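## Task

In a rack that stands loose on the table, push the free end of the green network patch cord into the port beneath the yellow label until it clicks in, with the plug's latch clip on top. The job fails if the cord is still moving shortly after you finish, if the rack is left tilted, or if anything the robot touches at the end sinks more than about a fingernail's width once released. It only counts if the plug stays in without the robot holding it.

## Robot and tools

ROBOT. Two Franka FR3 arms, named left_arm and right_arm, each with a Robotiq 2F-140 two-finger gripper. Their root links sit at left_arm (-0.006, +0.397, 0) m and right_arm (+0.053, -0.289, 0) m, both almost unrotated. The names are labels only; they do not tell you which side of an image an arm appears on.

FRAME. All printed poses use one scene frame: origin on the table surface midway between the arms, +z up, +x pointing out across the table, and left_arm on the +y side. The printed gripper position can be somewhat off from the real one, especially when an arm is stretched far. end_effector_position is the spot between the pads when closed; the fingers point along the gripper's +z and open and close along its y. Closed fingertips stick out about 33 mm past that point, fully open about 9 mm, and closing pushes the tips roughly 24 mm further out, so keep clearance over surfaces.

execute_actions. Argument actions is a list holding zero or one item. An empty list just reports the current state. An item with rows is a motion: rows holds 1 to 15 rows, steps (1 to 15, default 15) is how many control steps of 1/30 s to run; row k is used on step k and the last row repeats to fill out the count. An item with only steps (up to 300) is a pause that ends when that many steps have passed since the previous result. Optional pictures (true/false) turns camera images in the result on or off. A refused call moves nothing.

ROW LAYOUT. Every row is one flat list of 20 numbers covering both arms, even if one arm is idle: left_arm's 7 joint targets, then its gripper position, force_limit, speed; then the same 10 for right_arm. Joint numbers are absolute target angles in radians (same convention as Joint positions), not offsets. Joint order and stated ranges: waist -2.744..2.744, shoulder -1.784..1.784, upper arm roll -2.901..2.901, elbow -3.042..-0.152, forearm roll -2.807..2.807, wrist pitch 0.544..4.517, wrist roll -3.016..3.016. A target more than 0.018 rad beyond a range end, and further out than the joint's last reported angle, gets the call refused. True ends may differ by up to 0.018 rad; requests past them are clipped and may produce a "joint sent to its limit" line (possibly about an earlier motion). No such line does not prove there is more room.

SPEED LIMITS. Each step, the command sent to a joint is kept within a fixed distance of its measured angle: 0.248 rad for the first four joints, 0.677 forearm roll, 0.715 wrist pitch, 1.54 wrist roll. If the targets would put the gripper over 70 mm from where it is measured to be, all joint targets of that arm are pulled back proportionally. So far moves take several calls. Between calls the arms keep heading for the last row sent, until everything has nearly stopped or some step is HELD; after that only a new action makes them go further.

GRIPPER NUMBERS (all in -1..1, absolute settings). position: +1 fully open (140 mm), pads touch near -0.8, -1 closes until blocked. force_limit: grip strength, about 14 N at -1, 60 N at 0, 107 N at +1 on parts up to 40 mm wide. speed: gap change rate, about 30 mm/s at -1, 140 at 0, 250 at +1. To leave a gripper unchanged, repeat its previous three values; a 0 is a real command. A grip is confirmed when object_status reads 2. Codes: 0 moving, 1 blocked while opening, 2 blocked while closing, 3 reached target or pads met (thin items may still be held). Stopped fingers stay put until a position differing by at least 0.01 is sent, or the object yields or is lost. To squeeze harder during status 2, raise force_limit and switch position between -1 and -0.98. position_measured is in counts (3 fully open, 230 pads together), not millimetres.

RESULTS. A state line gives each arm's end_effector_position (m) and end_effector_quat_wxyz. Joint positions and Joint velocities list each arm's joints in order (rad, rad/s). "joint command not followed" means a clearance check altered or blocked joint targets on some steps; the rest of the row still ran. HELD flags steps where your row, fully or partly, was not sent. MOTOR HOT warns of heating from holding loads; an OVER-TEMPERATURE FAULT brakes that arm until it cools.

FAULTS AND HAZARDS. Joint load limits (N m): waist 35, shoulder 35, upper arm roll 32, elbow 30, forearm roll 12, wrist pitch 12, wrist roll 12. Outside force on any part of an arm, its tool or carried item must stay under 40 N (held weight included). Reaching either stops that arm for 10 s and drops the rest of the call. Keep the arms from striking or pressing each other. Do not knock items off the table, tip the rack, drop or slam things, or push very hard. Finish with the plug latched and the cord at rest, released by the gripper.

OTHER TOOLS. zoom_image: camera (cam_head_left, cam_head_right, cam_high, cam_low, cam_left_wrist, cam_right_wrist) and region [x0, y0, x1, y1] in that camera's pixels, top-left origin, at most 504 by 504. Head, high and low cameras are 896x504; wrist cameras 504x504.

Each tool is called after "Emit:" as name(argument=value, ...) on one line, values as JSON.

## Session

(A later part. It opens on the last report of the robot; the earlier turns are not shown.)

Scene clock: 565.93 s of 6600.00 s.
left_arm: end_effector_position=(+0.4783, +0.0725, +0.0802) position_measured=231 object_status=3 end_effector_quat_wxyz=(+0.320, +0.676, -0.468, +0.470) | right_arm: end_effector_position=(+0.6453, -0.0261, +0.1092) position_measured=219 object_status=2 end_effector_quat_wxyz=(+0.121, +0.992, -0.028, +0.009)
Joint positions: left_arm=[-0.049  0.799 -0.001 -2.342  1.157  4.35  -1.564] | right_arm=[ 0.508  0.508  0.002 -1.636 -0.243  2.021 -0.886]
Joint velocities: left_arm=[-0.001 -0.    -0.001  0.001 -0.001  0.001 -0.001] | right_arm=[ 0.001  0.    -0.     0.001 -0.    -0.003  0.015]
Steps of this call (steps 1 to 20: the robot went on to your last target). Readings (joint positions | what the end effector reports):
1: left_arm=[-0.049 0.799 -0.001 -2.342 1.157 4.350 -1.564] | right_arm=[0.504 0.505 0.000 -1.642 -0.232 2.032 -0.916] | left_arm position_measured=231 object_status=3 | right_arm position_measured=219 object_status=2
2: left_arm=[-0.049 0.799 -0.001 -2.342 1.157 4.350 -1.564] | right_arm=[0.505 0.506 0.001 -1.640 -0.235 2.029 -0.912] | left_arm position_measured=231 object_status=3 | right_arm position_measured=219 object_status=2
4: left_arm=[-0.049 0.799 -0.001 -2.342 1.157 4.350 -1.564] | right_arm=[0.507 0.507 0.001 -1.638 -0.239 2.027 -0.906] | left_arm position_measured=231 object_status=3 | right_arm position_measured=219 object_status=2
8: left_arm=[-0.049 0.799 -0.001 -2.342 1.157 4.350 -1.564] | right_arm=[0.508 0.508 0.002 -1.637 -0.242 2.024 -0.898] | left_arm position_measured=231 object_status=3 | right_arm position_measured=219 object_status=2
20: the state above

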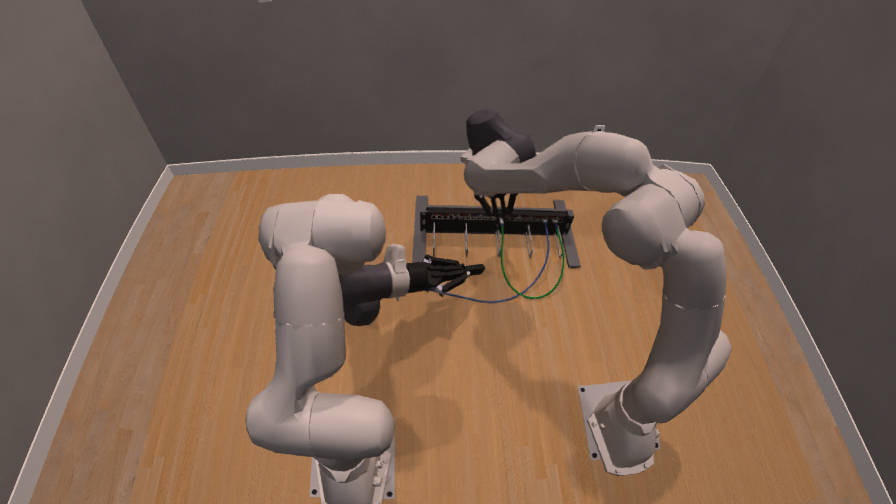

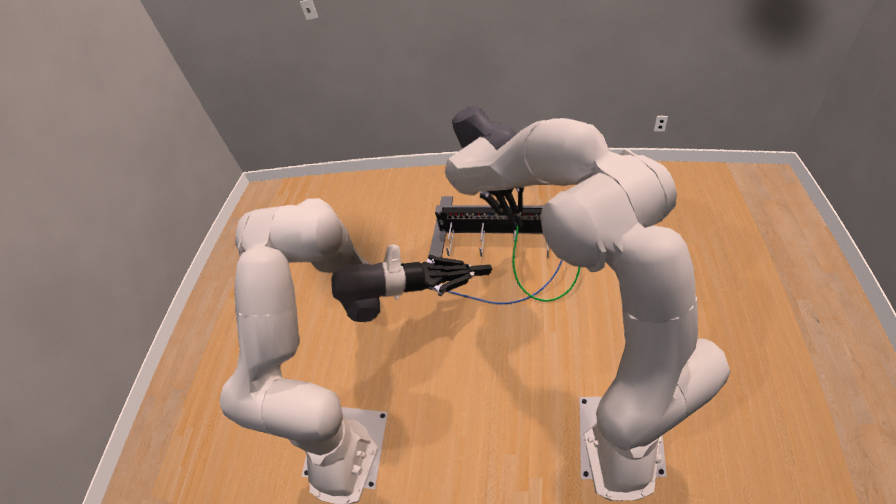

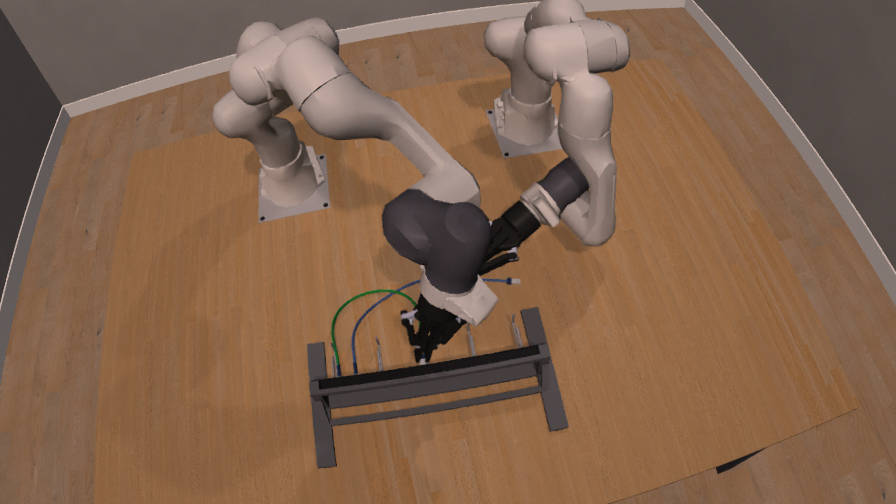

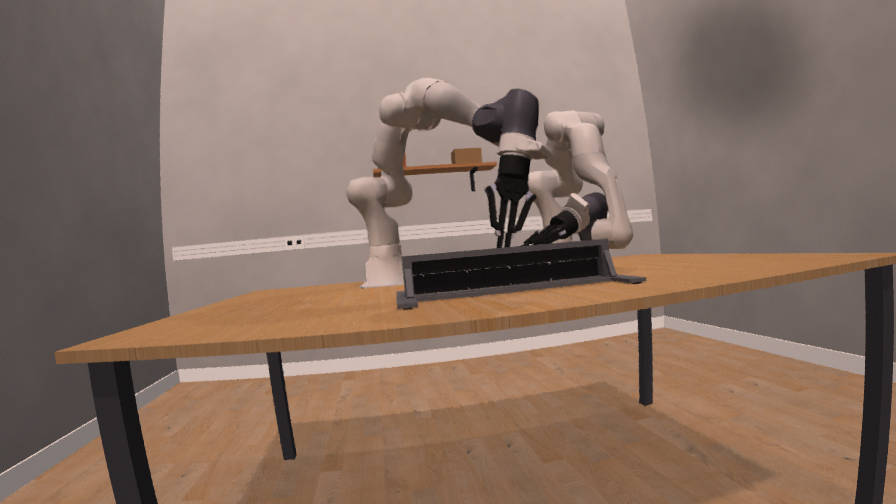

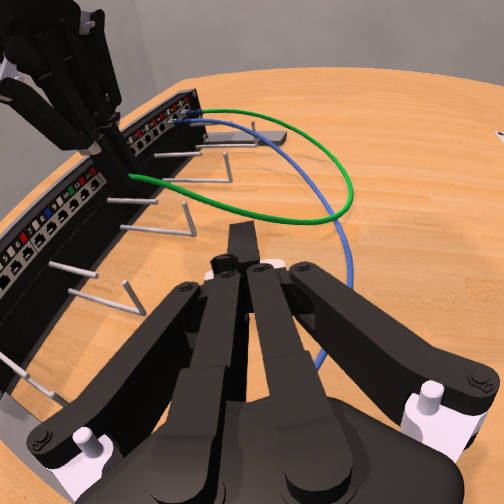

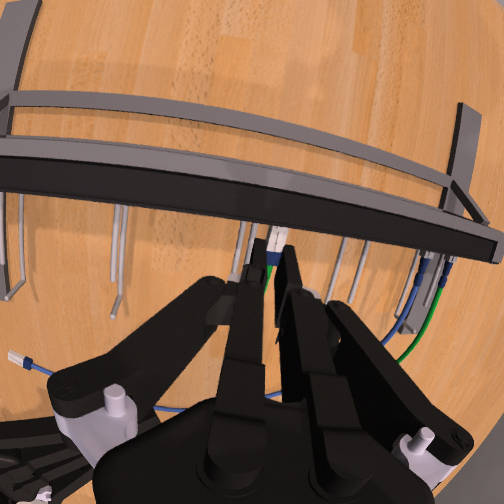

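Emit:
execute_actions(actions=[{"rows":[[-0.05,0.8,0,-2.3416,1.16,4.35,-1.571,-1,-0.5,0,0.508,0.508,0.002,-1.636,-0.243,2.014,-0.89,-1,0.6,-0.9],[-0.05,0.8,0,-2.3416,1.16,4.35,-1.571,-1,-0.5,0,0.508,0.509,0.002,-1.635,-0.243,2.010,-0.895,-1,0.6,-0.9],[-0.05,0.8,0,-2.3416,1.16,4.35,-1.571,-1,-0.5,0,0.508,0.510,0.002,-1.6335,-0.243,2.006,-0.895,-1,0.6,-0.9],[-0.05,0.8,0,-2.3416,1.16,4.35,-1.571,-1,-0.5,0,0.508,0.5115,0.002,-1.631,-0.243,2.003,-0.895,-1,0.6,-0.9],[-0.05,0.8,0,-2.3416,1.16,4.35,-1.571,-1,-0.5,0,0.508,0.513,0.002,-1.6285,-0.243,2.000,-0.895,-1,0.6,-0.9],[-0.05,0.8,0,-2.3416,1.16,4.35,-1.571,-1,-0.5,0,0.508,0.5145,0.002,-1.626,-0.243,1.997,-0.895,-1,0.6,-0.9],[-0.05,0.8,0,-2.3416,1.16,4.35,-1.571,-1,-0.5,0,0.508,0.516,0.002,-1.6235,-0.243,1.994,-0.895,-1,0.6,-0.9],[-0.05,0.8,0,-2.3416,1.16,4.35,-1.571,-1,-0.5,0,0.508,0.5175,0.002,-1.621,-0.243,1.991,-0.895,-1,0.6,-0.9],[-0.05,0.8,0,-2.3416,1.16,4.35,-1.571,-1,-0.5,0,0.508,0.519,0.002,-1.6185,-0.243,1.9885,-0.895,-1,0.6,-0.9],[-0.05,0.8,0,-2.3416,1.16,4.35,-1.571,-1,-0.5,0,0.508,0.5205,0.002,-1.616,-0.243,1.9885,-0.895,-1,0.6,-0.9],[-0.05,0.8,0,-2.3416,1.16,4.35,-1.571,-1,-0.5,0,0.508,0.522,0.002,-1.6135,-0.243,1.9885,-0.895,-1,0.6,-0.9],[-0.05,0.8,0,-2.3416,1.16,4.35,-1.571,-1,-0.5,0,0.508,0.5233,0.002,-1.611,-0.243,1.9885,-0.895,-1,0.6,-0.9],[-0.05,0.8,0,-2.3416,1.16,4.35,-1.571,-1,-0.5,0,0.508,0.5245,0.002,-1.6085,-0.243,1.9885,-0.895,-1,0.6,-0.9]],"steps":15}], pictures=false)

Emit:
execute_actions(actions=[{"steps":20}])

Emit:
zoom_image(camera="cam_left_wrist", region=[92,168,112,188])

Scene clock: 586.00 s of 6600.00 s.
left_arm: end_effector_position=(+0.4783, +0.0725, +0.0802) position_measured=231 object_status=3 end_effector_quat_wxyz=(+0.320, +0.676, -0.468, +0.470) | right_arm: end_effector_position=(+0.6448, -0.0280, +0.1088) position_measured=219 object_status=2 end_effector_quat_wxyz=(+0.127, +0.991, -0.028, +0.002)
Joint positions: left_arm=[-0.049  0.799 -0.001 -2.342  1.157  4.35  -1.564] | right_arm=[ 0.508  0.521  0.002 -1.614 -0.243  1.994 -0.889]
Joint velocities: left_arm=[ 0.001  0.001  0.001 -0.     0.    -0.     0.   ] | right_arm=[ 0.     0.018 -0.001  0.03   0.    -0.021 -0.006]
Steps of this call (steps 1 to 15: the robot went on to your last target; steps 16 to 90: nothing new was sent; then 16.57 s passed at rest; steps 91 to 105: all 15 steps of this action). Readings (joint positions | what the end effector reports):
91: left_arm=[-0.049 0.799 -0.001 -2.342 1.157 4.350 -1.564] | right_arm=[0.508 0.508 0.002 -1.635 -0.243 2.019 -0.882] | left_arm position_measured=231 object_status=3 | right_arm position_measured=219 object_status=2
92: left_arm=[-0.049 0.799 -0.001 -2.342 1.157 4.350 -1.564] | right_arm=[0.508 0.508 0.002 -1.635 -0.243 2.018 -0.882] | left_arm position_measured=231 object_status=3 | right_arm position_measured=219 object_status=2
94: left_arm=[-0.049 0.799 -0.001 -2.342 1.157 4.350 -1.564] | right_arm=[0.508 0.508 0.002 -1.635 -0.243 2.014 -0.884] | left_arm position_measured=231 object_status=3 | right_arm position_measured=219 object_status=2
98: left_arm=[-0.049 0.799 -0.001 -2.342 1.157 4.350 -1.564] | right_arm=[0.508 0.512 0.002 -1.628 -0.243 2.005 -0.886] | left_arm position_measured=231 object_status=3 | right_arm position_measured=219 object_status=2
105: the state above

Scene clock: 586.67 s of 6600.00 s.
left_arm: end_effector_position=(+0.4783, +0.0725, +0.0802) position_measured=231 object_status=3 end_effector_quat_wxyz=(+0.320, +0.676, -0.468, +0.470) | right_arm: end_effector_position=(+0.6447, -0.0283, +0.1090) position_measured=219 object_status=2 end_effector_quat_wxyz=(+0.128, +0.991, -0.028, +0.001)
Joint positions: left_arm=[-0.049  0.799 -0.001 -2.342  1.157  4.35  -1.564] | right_arm=[ 0.508  0.522  0.002 -1.611 -0.243  1.991 -0.89 ]
Joint velocities: left_arm=[-0.     0.001 -0.001  0.001  0.    -0.    -0.   ] | right_arm=[-0.002 -0.001  0.     0.002 -0.    -0.     0.001]
Steps of this call (steps 1 to 15: the robot went on to your last target; steps 16 to 20: nothing new was sent). Readings (joint positions | what the end effector reports):
1: left_arm=[-0.049 0.799 -0.001 -2.342 1.157 4.350 -1.564] | right_arm=[0.508 0.522 0.002 -1.613 -0.243 1.994 -0.889] | left_arm position_measured=231 object_status=3 | right_arm position_measured=219 object_status=2
2: left_arm=[-0.049 0.799 -0.001 -2.342 1.157 4.350 -1.564] | right_arm=[0.508 0.522 0.002 -1.612 -0.243 1.993 -0.889] | left_arm position_measured=231 object_status=3 | right_arm position_measured=219 object_status=2
4: left_arm=[-0.049 0.799 -0.001 -2.342 1.157 4.350 -1.564] | right_arm=[0.508 0.522 0.002 -1.612 -0.243 1.993 -0.889] | left_arm position_measured=231 object_status=3 | right_arm position_measured=219 object_status=2
8: left_arm=[-0.049 0.799 -0.001 -2.342 1.157 4.350 -1.564] | right_arm=[0.508 0.522 0.002 -1.611 -0.243 1.992 -0.890] | left_arm position_measured=231 object_status=3 | right_arm position_measured=219 object_status=2
20: the state above
All arms were judged still, so your last target was given up. Only a new action makes them travel on or press farther. Fingers that are still opening or closing keep moving.

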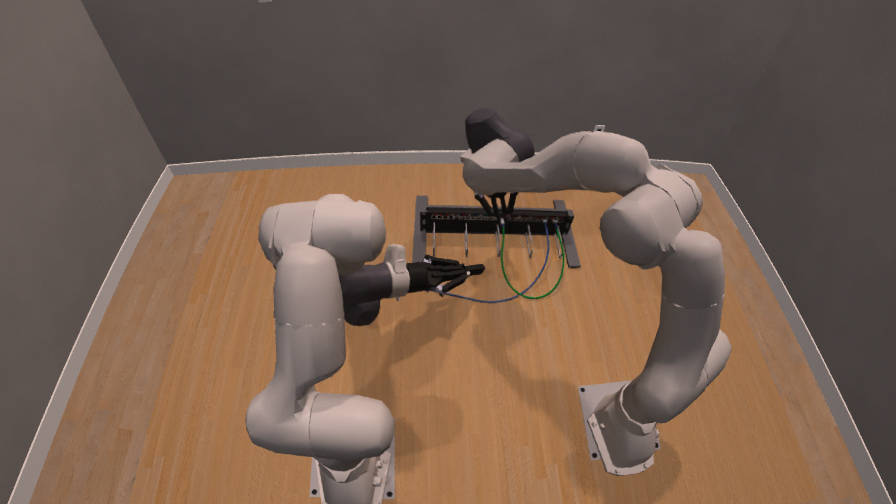

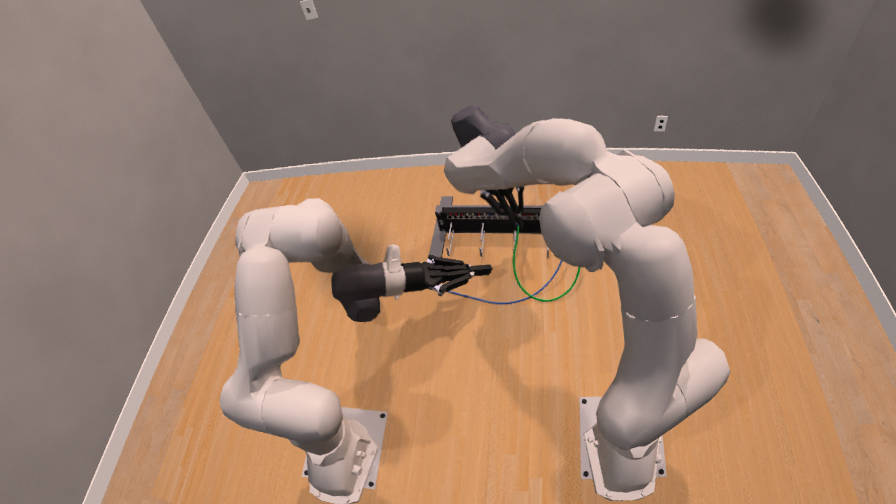

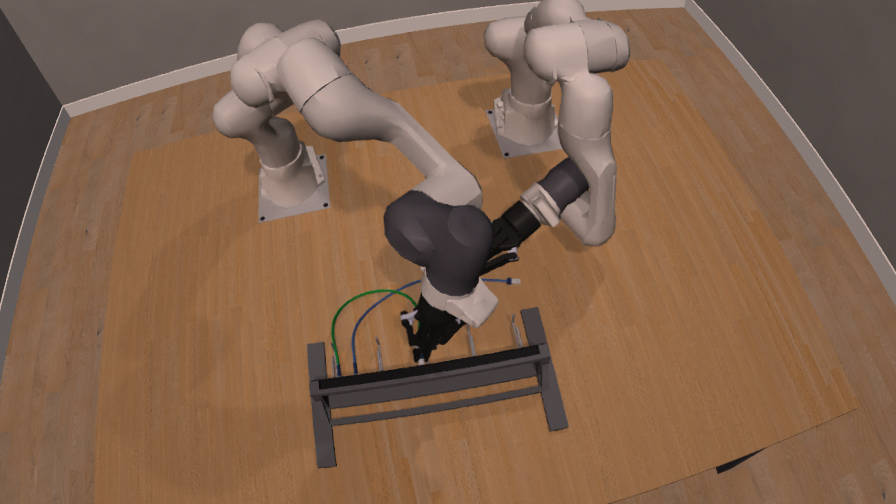

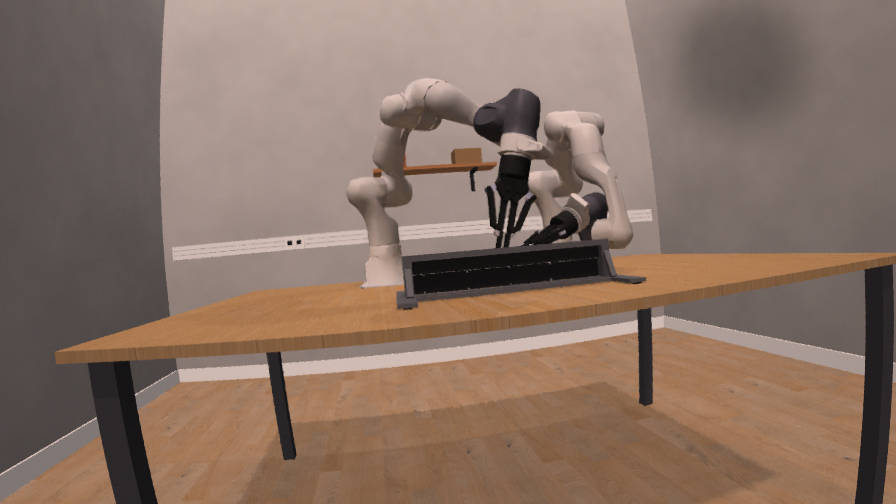

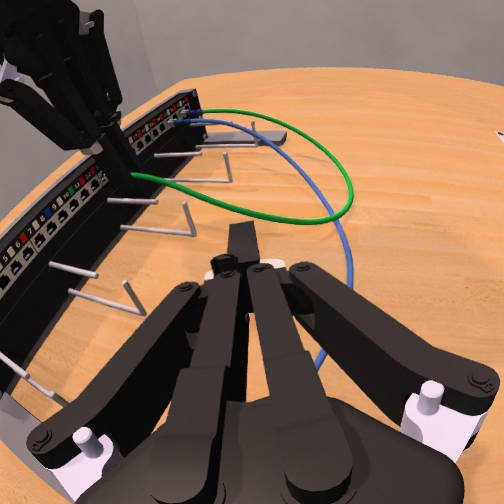

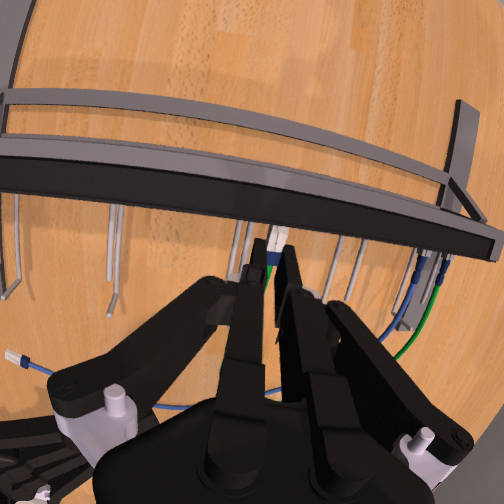

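Region (92, 168, 112, 188) of cam_left_wrist's 504x504 image, scaled by 25.200, with more detail than that image has.

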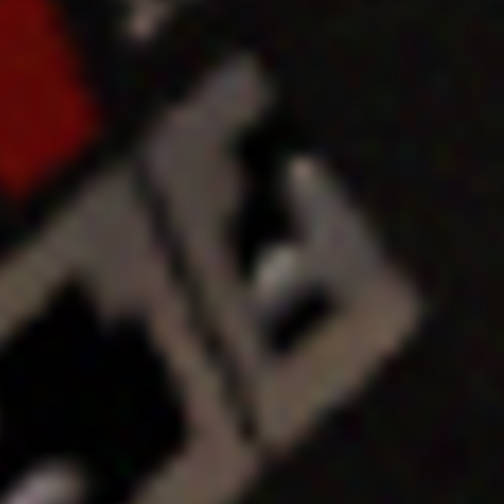

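Emit:
execute_actions(actions=[{"rows":[[-0.05,0.8,0,-2.3416,1.16,4.35,-1.571,-1,-0.5,0,0.5105,0.5255,0.002,-1.6075,-0.243,1.9895,-0.895,-1,0.6,-0.9],[-0.05,0.8,0,-2.3416,1.16,4.35,-1.571,-1,-0.5,0,0.5115,0.5267,0.002,-1.6065,-0.243,1.9895,-0.895,-1,0.6,-0.9],[-0.05,0.8,0,-2.3416,1.16,4.35,-1.571,-1,-0.5,0,0.5125,0.5278,0.002,-1.6055,-0.243,1.9895,-0.895,-1,0.6,-0.9],[-0.05,0.8,0,-2.3416,1.16,4.35,-1.571,-1,-0.5,0,0.5136,0.5289,0.002,-1.6045,-0.243,1.9895,-0.895,-1,0.6,-0.9],[-0.05,0.8,0,-2.3416,1.16,4.35,-1.571,-1,-0.5,0,0.5136,0.530,0.002,-1.6035,-0.243,1.9895,-0.895,-1,0.6,-0.9]],"steps":15}])

Emit:
zoom_image(camera="cam_left_wrist", region=[92,168,112,188])

Scene clock: 596.57 s of 6600.00 s.
left_arm: end_effector_position=(+0.4783, +0.0725, +0.0802) position_measured=231 object_status=3 end_effector_quat_wxyz=(+0.320, +0.676, -0.468, +0.470) | right_arm: end_effector_position=(+0.6444, -0.0254, +0.1074) position_measured=219 object_status=2 end_effector_quat_wxyz=(+0.128, +0.991, -0.025, +0.001)
Joint positions: left_arm=[-0.049  0.799 -0.001 -2.342  1.157  4.35  -1.564] | right_arm=[ 0.512  0.528  0.002 -1.606 -0.243  1.991 -0.891]
Joint velocities: left_arm=[-0.001 -0.001 -0.001 -0.002 -0.001 -0.     0.001] | right_arm=[ 0.    -0.     0.001  0.002 -0.    -0.001  0.001]
Steps of this call (steps 1 to 90: nothing new was sent; then 6.40 s passed at rest; steps 91 to 105: all 15 steps of this action). Readings (joint positions | what the end effector reports):
91: left_arm=[-0.049 0.799 -0.001 -2.342 1.157 4.350 -1.564] | right_arm=[0.508 0.523 0.002 -1.611 -0.243 1.991 -0.891] | left_arm position_measured=231 object_status=3 | right_arm position_measured=219 object_status=2
92: left_arm=[-0.049 0.799 -0.001 -2.342 1.157 4.350 -1.564] | right_arm=[0.509 0.523 0.002 -1.610 -0.243 1.991 -0.891] | left_arm position_measured=231 object_status=3 | right_arm position_measured=219 object_status=2
94: left_arm=[-0.049 0.799 -0.001 -2.342 1.157 4.350 -1.564] | right_arm=[0.510 0.525 0.002 -1.609 -0.243 1.991 -0.891] | left_arm position_measured=231 object_status=3 | right_arm position_measured=219 object_status=2
98: left_arm=[-0.049 0.799 -0.001 -2.342 1.157 4.350 -1.564] | right_arm=[0.512 0.527 0.002 -1.607 -0.243 1.991 -0.891] | left_arm position_measured=231 object_status=3 | right_arm position_measured=219 object_status=2
105: the state above

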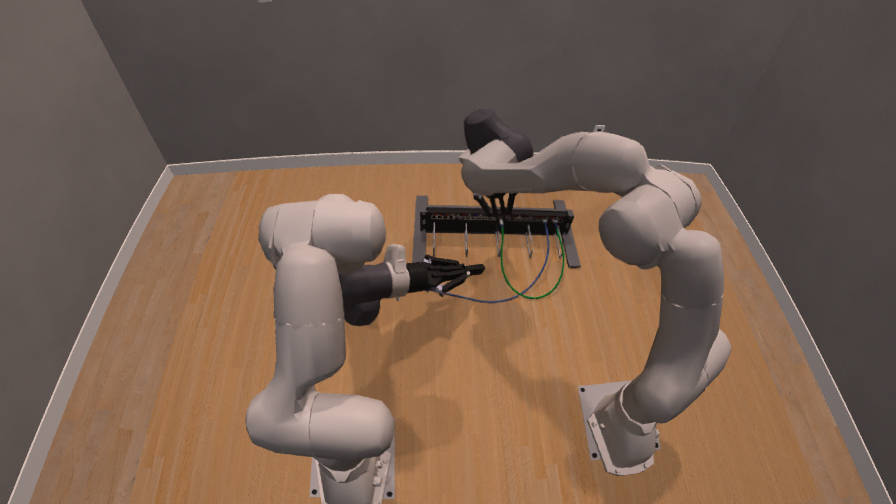

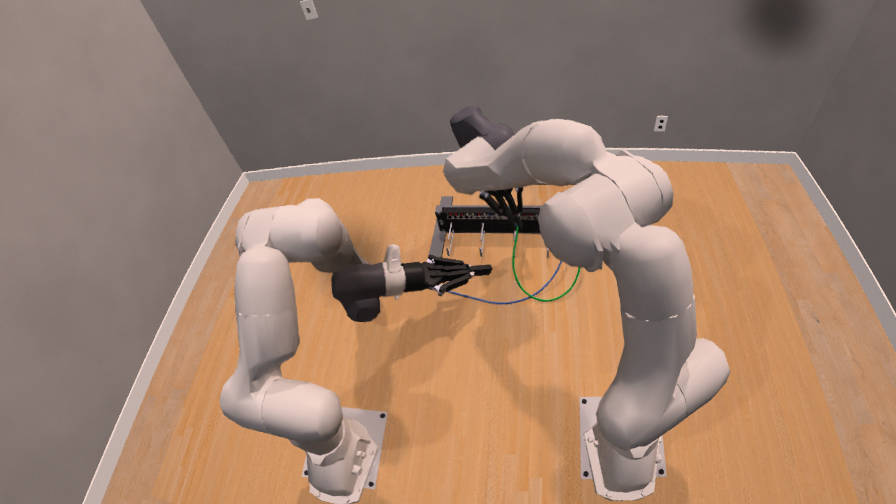

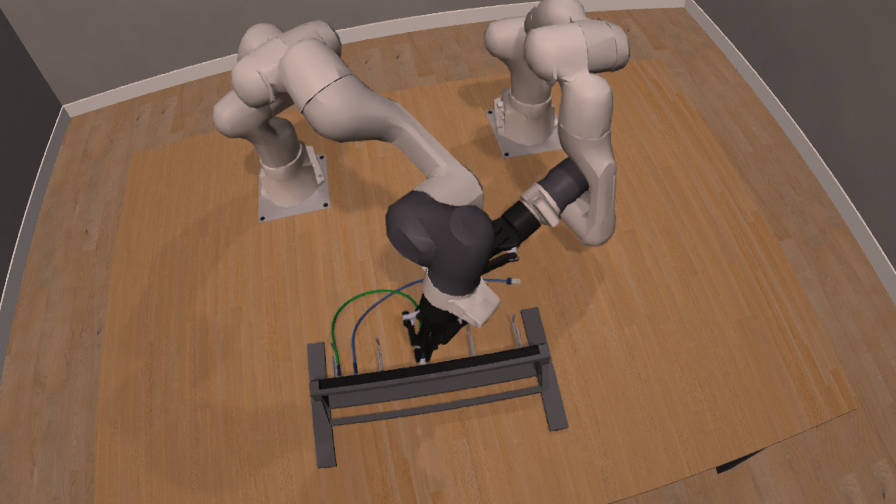

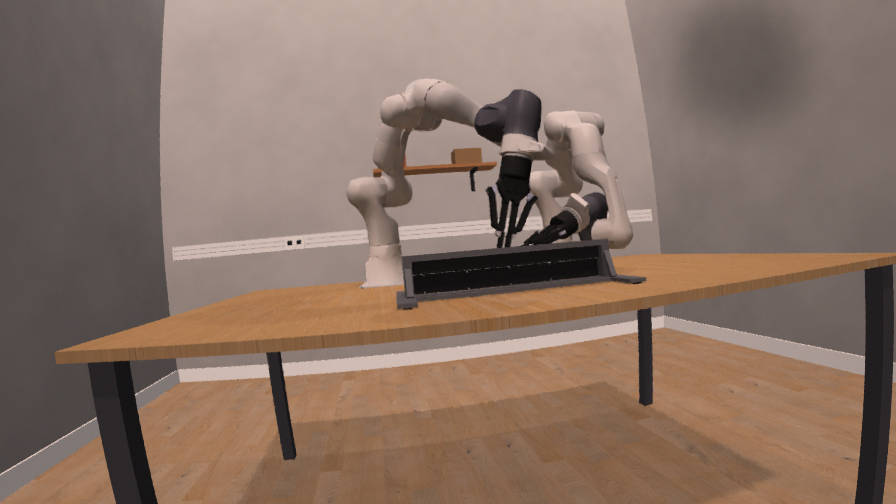

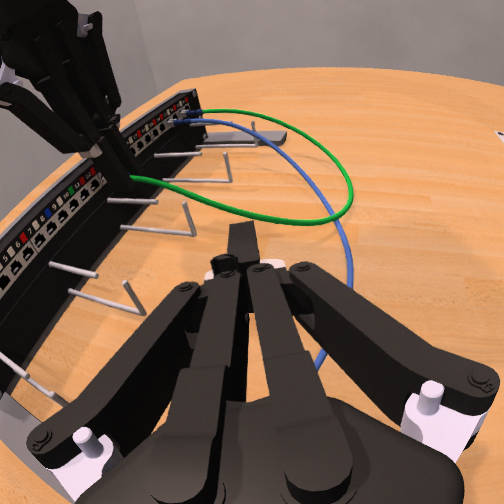

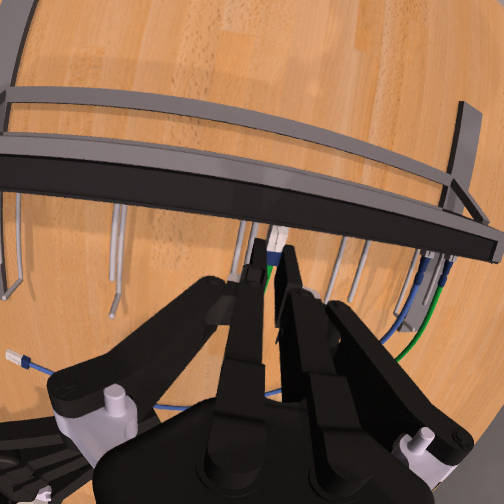

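Region (92, 168, 112, 188) of cam_left_wrist's 504x504 image, scaled by 25.200, with more detail than that image has.

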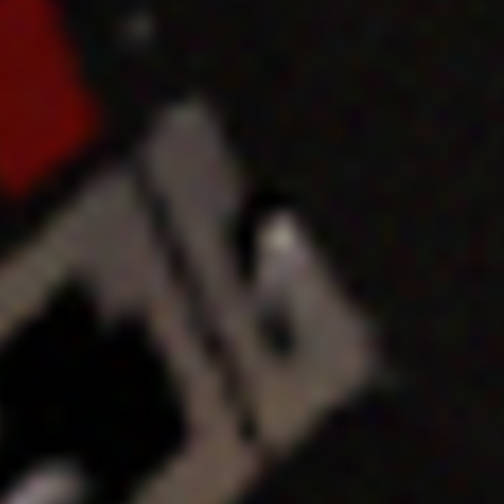

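Emit:
execute_actions(actions=[{"rows":[[-0.05,0.8,0,-2.3416,1.16,4.35,-1.571,-1,-0.5,0,0.5106,0.530,0.002,-1.6025,-0.243,1.9885,-0.895,-1,0.6,-0.9],[-0.05,0.8,0,-2.3416,1.16,4.35,-1.571,-1,-0.5,0,0.5104,0.5308,0.002,-1.6011,-0.243,1.988,-0.895,-1,0.6,-0.9],[-0.05,0.8,0,-2.3416,1.16,4.35,-1.571,-1,-0.5,0,0.5102,0.5316,0.002,-1.5997,-0.243,1.9875,-0.895,-1,0.6,-0.9],[-0.05,0.8,0,-2.3416,1.16,4.35,-1.571,-1,-0.5,0,0.5100,0.5324,0.002,-1.5983,-0.243,1.987,-0.896,-1,0.6,-0.9],[-0.05,0.8,0,-2.3416,1.16,4.35,-1.571,-1,-0.5,0,0.5097,0.5332,0.002,-1.5969,-0.243,1.9865,-0.896,-1,0.6,-0.9],[-0.05,0.8,0,-2.3416,1.16,4.35,-1.571,-1,-0.5,0,0.5095,0.5340,0.002,-1.5955,-0.243,1.986,-0.896,-1,0.6,-0.9],[-0.05,0.8,0,-2.3416,1.16,4.35,-1.571,-1,-0.5,0,0.5093,0.5348,0.002,-1.5941,-0.243,1.986,-0.896,-1,0.6,-0.9],[-0.05,0.8,0,-2.3416,1.16,4.35,-1.571,-1,-0.5,0,0.5091,0.5356,0.002,-1.5927,-0.243,1.986,-0.897,-1,0.6,-0.9],[-0.05,0.8,0,-2.3416,1.16,4.35,-1.571,-1,-0.5,0,0.5088,0.5364,0.001,-1.5913,-0.244,1.986,-0.897,-1,0.6,-0.9],[-0.05,0.8,0,-2.3416,1.16,4.35,-1.571,-1,-0.5,0,0.5086,0.5372,0.001,-1.5899,-0.244,1.986,-0.897,-1,0.6,-0.9]],"steps":15}], pictures=false)

Emit:
execute_actions(actions=[{"steps":10}], pictures=false)

Scene clock: 606.87 s of 6600.00 s.
left_arm: end_effector_position=(+0.4783, +0.0725, +0.0802) position_measured=231 object_status=3 end_effector_quat_wxyz=(+0.320, +0.676, -0.468, +0.470) | right_arm: end_effector_position=(+0.6484, -0.0249, +0.1086) position_measured=219 object_status=2 end_effector_quat_wxyz=(+0.127, +0.992, -0.026, +0.003)
Joint positions: left_arm=[-0.049  0.799 -0.001 -2.342  1.157  4.35  -1.564] | right_arm=[ 0.51   0.535  0.002 -1.593 -0.243  1.988 -0.892]
Joint velocities: left_arm=[ 0.001  0.001  0.001 -0.001 -0.001 -0.     0.001] | right_arm=[ 0.     0.002 -0.     0.005  0.001 -0.001 -0.003]
Steps of this call (steps 1 to 15: the robot went on to your last target; steps 16 to 90: nothing new was sent; then 6.80 s passed at rest; steps 91 to 105: all 15 steps of this action). Readings (joint positions | what the end effector reports):
91: left_arm=[-0.049 0.799 -0.001 -2.342 1.157 4.350 -1.564] | right_arm=[0.512 0.528 0.002 -1.606 -0.243 1.991 -0.891] | left_arm position_measured=231 object_status=3 | right_arm position_measured=219 object_status=2
92: left_arm=[-0.049 0.799 -0.001 -2.342 1.157 4.350 -1.564] | right_arm=[0.512 0.528 0.002 -1.605 -0.243 1.991 -0.891] | left_arm position_measured=231 object_status=3 | right_arm position_measured=219 object_status=2
94: left_arm=[-0.049 0.799 -0.001 -2.342 1.157 4.350 -1.564] | right_arm=[0.512 0.529 0.002 -1.603 -0.243 1.990 -0.891] | left_arm position_measured=231 object_status=3 | right_arm position_measured=219 object_status=2
98: left_arm=[-0.049 0.799 -0.001 -2.342 1.157 4.350 -1.564] | right_arm=[0.511 0.532 0.002 -1.598 -0.243 1.989 -0.891] | left_arm position_measured=231 object_status=3 | right_arm position_measured=219 object_status=2
105: the state above

Scene clock: 607.20 s of 6600.00 s.
left_arm: end_effector_position=(+0.4783, +0.0725, +0.0802) position_measured=231 object_status=3 end_effector_quat_wxyz=(+0.320, +0.676, -0.468, +0.470) | right_arm: end_effector_position=(+0.6484, -0.0249, +0.1085) position_measured=219 object_status=2 end_effector_quat_wxyz=(+0.127, +0.992, -0.026, +0.003)
Joint positions: left_arm=[-0.049  0.799 -0.001 -2.342  1.157  4.35  -1.564] | right_arm=[ 0.51   0.535  0.002 -1.593 -0.243  1.988 -0.892]
Joint velocities: left_arm=[ 0.001  0.001  0.001  0.     0.     0.    -0.   ] | right_arm=[ 0.001 -0.001 -0.003 -0.    -0.001 -0.001 -0.001]
Steps of this call (steps 1 to 10: the robot went on to your last target). Readings (joint positions | what the end effector reports):
1: left_arm=[-0.049 0.799 -0.001 -2.342 1.157 4.350 -1.564] | right_arm=[0.510 0.535 0.002 -1.593 -0.243 1.988 -0.892] | left_arm position_measured=231 object_status=3 | right_arm position_measured=219 object_status=2
2: left_arm=[-0.049 0.799 -0.001 -2.342 1.157 4.350 -1.564] | right_arm=[0.510 0.535 0.002 -1.593 -0.243 1.988 -0.892] | left_arm position_measured=231 object_status=3 | right_arm position_measured=219 object_status=2
4: left_arm=[-0.049 0.799 -0.001 -2.342 1.157 4.350 -1.564] | right_arm=[0.510 0.535 0.002 -1.593 -0.243 1.988 -0.892] | left_arm position_measured=231 object_status=3 | right_arm position_measured=219 object_status=2
8: left_arm=[-0.049 0.799 -0.001 -2.342 1.157 4.350 -1.564] | right_arm=[0.510 0.535 0.002 -1.593 -0.243 1.988 -0.892] | left_arm position_measured=231 object_status=3 | right_arm position_measured=219 object_status=2
10: the state above

Emit:
execute_actions(actions=[{"rows":[[-0.05,0.8,0,-2.3416,1.16,4.35,-1.571,-1,-0.5,0,0.5082,0.5383,0.001,-1.5882,-0.244,1.9855,-0.897,-1,0.6,-0.9],[-0.05,0.8,0,-2.3416,1.16,4.35,-1.571,-1,-0.5,0,0.5078,0.5394,0.001,-1.5865,-0.244,1.985,-0.8975,-1,0.6,-0.9],[-0.05,0.8,0,-2.3416,1.16,4.35,-1.571,-1,-0.5,0,0.5074,0.5405,0.001,-1.5848,-0.244,1.9845,-0.898,-1,0.6,-0.9],[-0.05,0.8,0,-2.3416,1.16,4.35,-1.571,-1,-0.5,0,0.5070,0.5416,0.001,-1.5831,-0.244,1.984,-0.898,-1,0.6,-0.9],[-0.05,0.8,0,-2.3416,1.16,4.35,-1.571,-1,-0.5,0,0.5066,0.5427,0.001,-1.5814,-0.244,1.9835,-0.8985,-1,0.6,-0.9],[-0.05,0.8,0,-2.3416,1.16,4.35,-1.571,-1,-0.5,0,0.5062,0.5438,0.001,-1.5797,-0.244,1.983,-0.899,-1,0.6,-0.9],[-0.05,0.8,0,-2.3416,1.16,4.35,-1.571,-1,-0.5,0,0.5058,0.5449,0.001,-1.578,-0.244,1.9825,-0.899,-1,0.6,-0.9],[-0.05,0.8,0,-2.3416,1.16,4.35,-1.571,-1,-0.5,0,0.5054,0.5460,0.001,-1.5763,-0.244,1.982,-0.8995,-1,0.6,-0.9],[-0.05,0.8,0,-2.3416,1.16,4.35,-1.571,-1,-0.5,0,0.5050,0.5471,0.001,-1.5746,-0.244,1.982,-0.90,-1,0.6,-0.9],[-0.05,0.8,0,-2.3416,1.16,4.35,-1.571,-1,-0.5,0,0.5046,0.5482,0.001,-1.5729,-0.244,1.982,-0.90,-1,0.6,-0.9],[-0.05,0.8,0,-2.3416,1.16,4.35,-1.571,-1,-0.5,0,0.5042,0.5493,0.001,-1.5712,-0.244,1.982,-0.9005,-1,0.6,-0.9],[-0.05,0.8,0,-2.3416,1.16,4.35,-1.571,-1,-0.5,0,0.5038,0.5504,0.001,-1.5695,-0.244,1.982,-0.901,-1,0.6,-0.9]],"steps":15}], pictures=false)

Emit:
execute_actions(actions=[{"steps":10}], pictures=false)

Scene clock: 622.20 s of 6600.00 s.
left_arm: end_effector_position=(+0.4783, +0.0725, +0.0802) position_measured=231 object_status=3 end_effector_quat_wxyz=(+0.320, +0.676, -0.468, +0.470) | right_arm: end_effector_position=(+0.6507, -0.0250, +0.1084) position_measured=219 object_status=2 end_effector_quat_wxyz=(+0.128, +0.991, -0.027, +0.001)
Joint positions: left_arm=[-0.049  0.799 -0.001 -2.342  1.157  4.35  -1.564] | right_arm=[ 0.509  0.546  0.002 -1.575 -0.243  1.977 -0.895]
Joint velocities: left_arm=[ 0.001 -0.001  0.001  0.001 -0.001 -0.    -0.001] | right_arm=[-0.001  0.007 -0.002  0.013  0.001 -0.014 -0.006]
Steps of this call (steps 1 to 15: the robot went on to your last target; steps 16 to 90: nothing new was sent; then 11.50 s passed at rest; steps 91 to 105: all 15 steps of this action). Readings (joint positions | what the end effector reports):
91: left_arm=[-0.049 0.799 -0.001 -2.342 1.157 4.350 -1.564] | right_arm=[0.510 0.535 0.002 -1.592 -0.243 1.988 -0.893] | left_arm position_measured=231 object_status=3 | right_arm position_measured=219 object_status=2
92: left_arm=[-0.049 0.799 -0.001 -2.342 1.157 4.350 -1.564] | right_arm=[0.510 0.536 0.002 -1.591 -0.243 1.988 -0.893] | left_arm position_measured=231 object_status=3 | right_arm position_measured=219 object_status=2
94: left_arm=[-0.049 0.799 -0.001 -2.342 1.157 4.350 -1.564] | right_arm=[0.509 0.537 0.002 -1.589 -0.243 1.988 -0.893] | left_arm position_measured=231 object_status=3 | right_arm position_measured=219 object_status=2
98: left_arm=[-0.049 0.799 -0.001 -2.342 1.157 4.350 -1.564] | right_arm=[0.509 0.541 0.002 -1.583 -0.243 1.984 -0.894] | left_arm position_measured=231 object_status=3 | right_arm position_measured=219 object_status=2
105: the state above

Scene clock: 622.53 s of 6600.00 s.
left_arm: end_effector_position=(+0.4783, +0.0725, +0.0802) position_measured=231 object_status=3 end_effector_quat_wxyz=(+0.320, +0.676, -0.468, +0.470) | right_arm: end_effector_position=(+0.6507, -0.0250, +0.1084) position_measured=219 object_status=2 end_effector_quat_wxyz=(+0.128, +0.991, -0.026, +0.000)
Joint positions: left_arm=[-0.049  0.799 -0.001 -2.342  1.157  4.35  -1.564] | right_arm=[ 0.509  0.547  0.002 -1.574 -0.242  1.976 -0.896]
Joint velocities: left_arm=[ 0.     0.002  0.     0.     0.    -0.    -0.   ] | right_arm=[ 0.    -0.002  0.001  0.001 -0.    -0.    -0.001]
Steps of this call (steps 1 to 10: the robot went on to your last target). Readings (joint positions | what the end effector reports):
1: left_arm=[-0.049 0.799 -0.001 -2.342 1.157 4.350 -1.564] | right_arm=[0.509 0.546 0.002 -1.575 -0.243 1.977 -0.895] | left_arm position_measured=231 object_status=3 | right_arm position_measured=219 object_status=2
2: left_arm=[-0.049 0.799 -0.001 -2.342 1.157 4.350 -1.564] | right_arm=[0.509 0.546 0.002 -1.574 -0.243 1.977 -0.895] | left_arm position_measured=231 object_status=3 | right_arm position_measured=219 object_status=2
4: left_arm=[-0.049 0.799 -0.001 -2.342 1.157 4.350 -1.564] | right_arm=[0.509 0.546 0.002 -1.574 -0.243 1.976 -0.895] | left_arm position_measured=231 object_status=3 | right_arm position_measured=219 object_status=2
8: left_arm=[-0.049 0.799 -0.001 -2.342 1.157 4.350 -1.564] | right_arm=[0.509 0.547 0.002 -1.574 -0.242 1.976 -0.896] | left_arm position_measured=231 object_status=3 | right_arm position_measured=219 object_status=2
10: the state above

Emit:
execute_actions(actions=[{"rows":[[-0.05,0.8,0,-2.3416,1.16,4.35,-1.571,-1,-0.5,0,0.5037,0.5501,0.0005,-1.568,-0.2445,1.984,-0.901,-1,0.6,-0.9],[-0.05,0.8,0,-2.3416,1.16,4.35,-1.571,-1,-0.5,0,0.5035,0.5499,0,-1.5665,-0.245,1.986,-0.901,-1,0.6,-0.9],[-0.05,0.8,0,-2.3416,1.16,4.35,-1.571,-1,-0.5,0,0.5033,0.5497,-0.0005,-1.565,-0.2455,1.988,-0.901,-1,0.6,-0.9],[-0.05,0.8,0,-2.3416,1.16,4.35,-1.571,-1,-0.5,0,0.5031,0.5495,-0.001,-1.5635,-0.246,1.99,-0.901,-1,0.6,-0.9],[-0.05,0.8,0,-2.3416,1.16,4.35,-1.571,-1,-0.5,0,0.5030,0.5493,-0.0015,-1.562,-0.2465,1.992,-0.901,-1,0.6,-0.9],[-0.05,0.8,0,-2.3416,1.16,4.35,-1.571,-1,-0.5,0,0.5028,0.5491,-0.002,-1.5605,-0.247,1.994,-0.901,-1,0.6,-0.9],[-0.05,0.8,0,-2.3416,1.16,4.35,-1.571,-1,-0.5,0,0.5026,0.5489,-0.003,-1.559,-0.248,1.996,-0.901,-1,0.6,-0.9]],"steps":15}], pictures=false)

Emit:
execute_actions(actions=[{"steps":10}], pictures=false)

Scene clock: 629.50 s of 6600.00 s.
left_arm: end_effector_position=(+0.4783, +0.0725, +0.0802) position_measured=231 object_status=3 end_effector_quat_wxyz=(+0.320, +0.676, -0.468, +0.470) | right_arm: end_effector_position=(+0.6527, -0.0249, +0.1088) position_measured=219 object_status=2 end_effector_quat_wxyz=(+0.128, +0.991, -0.027, +0.001)
Joint positions: left_arm=[-0.049  0.799 -0.001 -2.342  1.157  4.35  -1.564] | right_arm=[ 0.507  0.549  0.002 -1.568 -0.242  1.977 -0.896]
Joint velocities: left_arm=[-0.002 -0.001 -0.001 -0.001  0.001 -0.    -0.   ] | right_arm=[-0.     0.001  0.    -0.    -0.002 -0.001 -0.001]
Steps of this call (steps 1 to 15: the robot went on to your last target; steps 16 to 90: nothing new was sent; then 3.47 s passed at rest; steps 91 to 105: all 15 steps of this action). Readings (joint positions | what the end effector reports):
91: left_arm=[-0.049 0.799 -0.001 -2.342 1.157 4.350 -1.564] | right_arm=[0.508 0.547 0.003 -1.573 -0.242 1.976 -0.896] | left_arm position_measured=231 object_status=3 | right_arm position_measured=219 object_status=2
92: left_arm=[-0.049 0.799 -0.001 -2.342 1.157 4.350 -1.564] | right_arm=[0.508 0.547 0.003 -1.573 -0.242 1.976 -0.896] | left_arm position_measured=231 object_status=3 | right_arm position_measured=219 object_status=2
94: left_arm=[-0.049 0.799 -0.001 -2.342 1.157 4.350 -1.564] | right_arm=[0.508 0.547 0.003 -1.572 -0.242 1.976 -0.896] | left_arm position_measured=231 object_status=3 | right_arm position_measured=219 object_status=2
98: left_arm=[-0.049 0.799 -0.001 -2.342 1.157 4.350 -1.564] | right_arm=[0.507 0.549 0.002 -1.569 -0.242 1.976 -0.896] | left_arm position_measured=231 object_status=3 | right_arm position_measured=219 object_status=2
105: the state above

Scene clock: 629.83 s of 6600.00 s.
left_arm: end_effector_position=(+0.4783, +0.0725, +0.0802) position_measured=231 object_status=3 end_effector_quat_wxyz=(+0.320, +0.676, -0.468, +0.470) | right_arm: end_effector_position=(+0.6527, -0.0249, +0.1088) position_measured=219 object_status=2 end_effector_quat_wxyz=(+0.128, +0.991, -0.027, +0.001)
Joint positions: left_arm=[-0.049  0.799 -0.001 -2.342  1.157  4.35  -1.564] | right_arm=[ 0.507  0.549  0.002 -1.568 -0.242  1.977 -0.896]
Joint velocities: left_arm=[-0.    -0.002 -0.     0.    -0.001 -0.001  0.001] | right_arm=[ 0.     0.001 -0.     0.001 -0.     0.001 -0.001]
Steps of this call (steps 1 to 10: the robot went on to your last target). Readings (joint positions | what the end effector reports):
1: left_arm=[-0.049 0.799 -0.001 -2.342 1.157 4.350 -1.564] | right_arm=[0.507 0.549 0.002 -1.568 -0.242 1.977 -0.896] | left_arm position_measured=231 object_status=3 | right_arm position_measured=219 object_status=2
2: left_arm=[-0.049 0.799 -0.001 -2.342 1.157 4.350 -1.564] | right_arm=[0.507 0.549 0.002 -1.568 -0.242 1.977 -0.896] | left_arm position_measured=231 object_status=3 | right_arm position_measured=219 object_status=2
4: left_arm=[-0.049 0.799 -0.001 -2.342 1.157 4.350 -1.564] | right_arm=[0.507 0.549 0.002 -1.568 -0.242 1.977 -0.896] | left_arm position_measured=231 object_status=3 | right_arm position_measured=219 object_status=2
8: left_arm=[-0.049 0.799 -0.001 -2.342 1.157 4.350 -1.564] | right_arm=[0.507 0.549 0.002 -1.568 -0.242 1.977 -0.896] | left_arm position_measured=231 object_status=3 | right_arm position_measured=219 object_status=2
10: the state above

Emit:
execute_actions(actions=[{"rows":[[-0.05,0.8,0,-2.3416,1.16,4.35,-1.571,-1,-0.5,0,0.5021,0.5497,-0.0033,-1.5575,-0.2483,1.9966,-0.901,-1,0.6,-0.9],[-0.05,0.8,0,-2.3416,1.16,4.35,-1.571,-1,-0.5,0,0.5016,0.5504,-0.0036,-1.556,-0.2486,1.9972,-0.9015,-1,0.6,-0.9],[-0.05,0.8,0,-2.3416,1.16,4.35,-1.571,-1,-0.5,0,0.5011,0.5512,-0.0039,-1.5545,-0.2489,1.9978,-0.902,-1,0.6,-0.9],[-0.05,0.8,0,-2.3416,1.16,4.35,-1.571,-1,-0.5,0,0.5006,0.5520,-0.0042,-1.553,-0.2492,1.9984,-0.902,-1,0.6,-0.9],[-0.05,0.8,0,-2.3416,1.16,4.35,-1.571,-1,-0.5,0,0.5002,0.5527,-0.0044,-1.5515,-0.2495,1.999,-0.9025,-1,0.6,-0.9],[-0.05,0.8,0,-2.3416,1.16,4.35,-1.571,-1,-0.5,0,0.4998,0.5534,-0.0046,-1.550,-0.2498,1.9996,-0.903,-1,0.6,-0.9],[-0.05,0.8,0,-2.3416,1.16,4.35,-1.571,-1,-0.5,0,0.4994,0.5540,-0.0046,-1.5487,-0.25,2.0,-0.903,-1,0.6,-0.9]],"steps":15}], pictures=false)

Emit:
execute_actions(actions=[{"steps":10}], pictures=false)

Scene clock: 642.00 s of 6600.00 s.
left_arm: end_effector_position=(+0.4783, +0.0725, +0.0802) position_measured=231 object_status=3 end_effector_quat_wxyz=(+0.320, +0.676, -0.468, +0.470) | right_arm: end_effector_position=(+0.6548, -0.0250, +0.1090) position_measured=219 object_status=2 end_effector_quat_wxyz=(+0.127, +0.991, -0.027, +0.002)
Joint positions: left_arm=[-0.049  0.799 -0.001 -2.342  1.157  4.35  -1.564] | right_arm=[ 0.506  0.554  0.002 -1.56  -0.242  1.974 -0.898]
Joint velocities: left_arm=[ 0.    -0.001  0.    -0.     0.    -0.     0.001] | right_arm=[-0.001  0.002  0.001  0.001  0.     0.    -0.002]
Steps of this call (steps 1 to 15: the robot went on to your last target; steps 16 to 90: nothing new was sent; then 8.67 s passed at rest; steps 91 to 105: all 15 steps of this action). Readings (joint positions | what the end effector reports):
91: left_arm=[-0.049 0.799 -0.001 -2.342 1.157 4.350 -1.564] | right_arm=[0.507 0.550 0.002 -1.568 -0.242 1.977 -0.896] | left_arm position_measured=231 object_status=3 | right_arm position_measured=219 object_status=2
92: left_arm=[-0.049 0.799 -0.001 -2.342 1.157 4.350 -1.564] | right_arm=[0.507 0.550 0.002 -1.567 -0.242 1.977 -0.896] | left_arm position_measured=231 object_status=3 | right_arm position_measured=219 object_status=2
94: left_arm=[-0.049 0.799 -0.001 -2.342 1.157 4.350 -1.564] | right_arm=[0.507 0.551 0.002 -1.566 -0.242 1.976 -0.897] | left_arm position_measured=231 object_status=3 | right_arm position_measured=219 object_status=2
98: left_arm=[-0.049 0.799 -0.001 -2.342 1.157 4.350 -1.564] | right_arm=[0.506 0.554 0.002 -1.561 -0.242 1.975 -0.897] | left_arm position_measured=231 object_status=3 | right_arm position_measured=219 object_status=2
105: the state above

Scene clock: 642.33 s of 6600.00 s.
left_arm: end_effector_position=(+0.4783, +0.0725, +0.0802) position_measured=231 object_status=3 end_effector_quat_wxyz=(+0.320, +0.676, -0.468, +0.470) | right_arm: end_effector_position=(+0.6548, -0.0250, +0.1090) position_measured=219 object_status=2 end_effector_quat_wxyz=(+0.127, +0.991, -0.027, +0.002)
Joint positions: left_arm=[-0.049  0.799 -0.001 -2.342  1.157  4.35  -1.564] | right_arm=[ 0.506  0.554  0.002 -1.56  -0.242  1.974 -0.898]
Joint velocities: left_arm=[-0.     0.001 -0.    -0.001  0.    -0.001 -0.   ] | right_arm=[-0.     0.001  0.001 -0.001  0.002  0.    -0.001]
Steps of this call (steps 1 to 10: the robot went on to your last target). Readings (joint positions | what the end effector reports):
1: left_arm=[-0.049 0.799 -0.001 -2.342 1.157 4.350 -1.564] | right_arm=[0.506 0.554 0.002 -1.560 -0.242 1.974 -0.898] | left_arm position_measured=231 object_status=3 | right_arm position_measured=219 object_status=2
2: left_arm=[-0.049 0.799 -0.001 -2.342 1.157 4.350 -1.564] | right_arm=[0.506 0.554 0.002 -1.560 -0.242 1.974 -0.898] | left_arm position_measured=231 object_status=3 | right_arm position_measured=219 object_status=2
4: left_arm=[-0.049 0.799 -0.001 -2.342 1.157 4.350 -1.564] | right_arm=[0.506 0.554 0.002 -1.560 -0.242 1.974 -0.898] | left_arm position_measured=231 object_status=3 | right_arm position_measured=219 object_status=2
8: left_arm=[-0.049 0.799 -0.001 -2.342 1.157 4.350 -1.564] | right_arm=[0.506 0.554 0.002 -1.560 -0.242 1.974 -0.898] | left_arm position_measured=231 object_status=3 | right_arm position_measured=219 object_status=2
10: the state above

Emit:
execute_actions(actions=[{"rows":[[-0.05,0.8,0,-2.3416,1.16,4.35,-1.571,-1,-0.5,0,0.499,0.5541,-0.005,-1.5478,-0.2503,2.001,-0.903,-1,0.6,-0.9],[-0.05,0.8,0,-2.3416,1.16,4.35,-1.571,-1,-0.5,0,0.4986,0.5542,-0.0053,-1.5469,-0.2506,2.002,-0.903,-1,0.6,-0.9],[-0.05,0.8,0,-2.3416,1.16,4.35,-1.571,-1,-0.5,0,0.4982,0.5543,-0.0056,-1.546,-0.2509,2.0035,-0.903,-1,0.6,-0.9],[-0.05,0.8,0,-2.3416,1.16,4.35,-1.571,-1,-0.5,0,0.4978,0.5545,-0.0059,-1.545,-0.2512,2.0045,-0.903,-1,0.6,-0.9]],"steps":15}], pictures=false)

Scene clock: 646.50 s of 6600.00 s.
left_arm: end_effector_position=(+0.4783, +0.0725, +0.0802) position_measured=231 object_status=3 end_effector_quat_wxyz=(+0.320, +0.676, -0.468, +0.470) | right_arm: end_effector_position=(+0.6548, -0.0250, +0.1090) position_measured=219 object_status=2 end_effector_quat_wxyz=(+0.128, +0.991, -0.027, +0.001)
Joint positions: left_arm=[-0.049  0.799 -0.001 -2.342  1.157  4.35  -1.564] | right_arm=[ 0.506  0.555  0.002 -1.558 -0.242  1.973 -0.899]
Joint velocities: left_arm=[ 0.     0.001 -0.001  0.001  0.001 -0.    -0.002] | right_arm=[-0.001 -0.001 -0.002  0.001 -0.    -0.001  0.001]
Steps of this call (steps 1 to 15: the robot went on to your last target; steps 16 to 90: nothing new was sent; then 0.67 s passed at rest; steps 91 to 105: all 15 steps of this action). Readings (joint positions | what the end effector reports):
91: left_arm=[-0.049 0.799 -0.001 -2.342 1.157 4.350 -1.564] | right_arm=[0.506 0.554 0.002 -1.560 -0.242 1.974 -0.899] | left_arm position_measured=231 object_status=3 | right_arm position_measured=219 object_status=2
92: left_arm=[-0.049 0.799 -0.001 -2.342 1.157 4.350 -1.564] | right_arm=[0.506 0.554 0.002 -1.560 -0.242 1.974 -0.899] | left_arm position_measured=231 object_status=3 | right_arm position_measured=219 object_status=2
94: left_arm=[-0.049 0.799 -0.001 -2.342 1.157 4.350 -1.564] | right_arm=[0.506 0.555 0.002 -1.559 -0.242 1.973 -0.899] | left_arm position_measured=231 object_status=3 | right_arm position_measured=219 object_status=2
98: left_arm=[-0.049 0.799 -0.001 -2.342 1.157 4.350 -1.564] | right_arm=[0.506 0.555 0.002 -1.558 -0.242 1.973 -0.899] | left_arm position_measured=231 object_status=3 | right_arm position_measured=219 object_status=2
105: the state above


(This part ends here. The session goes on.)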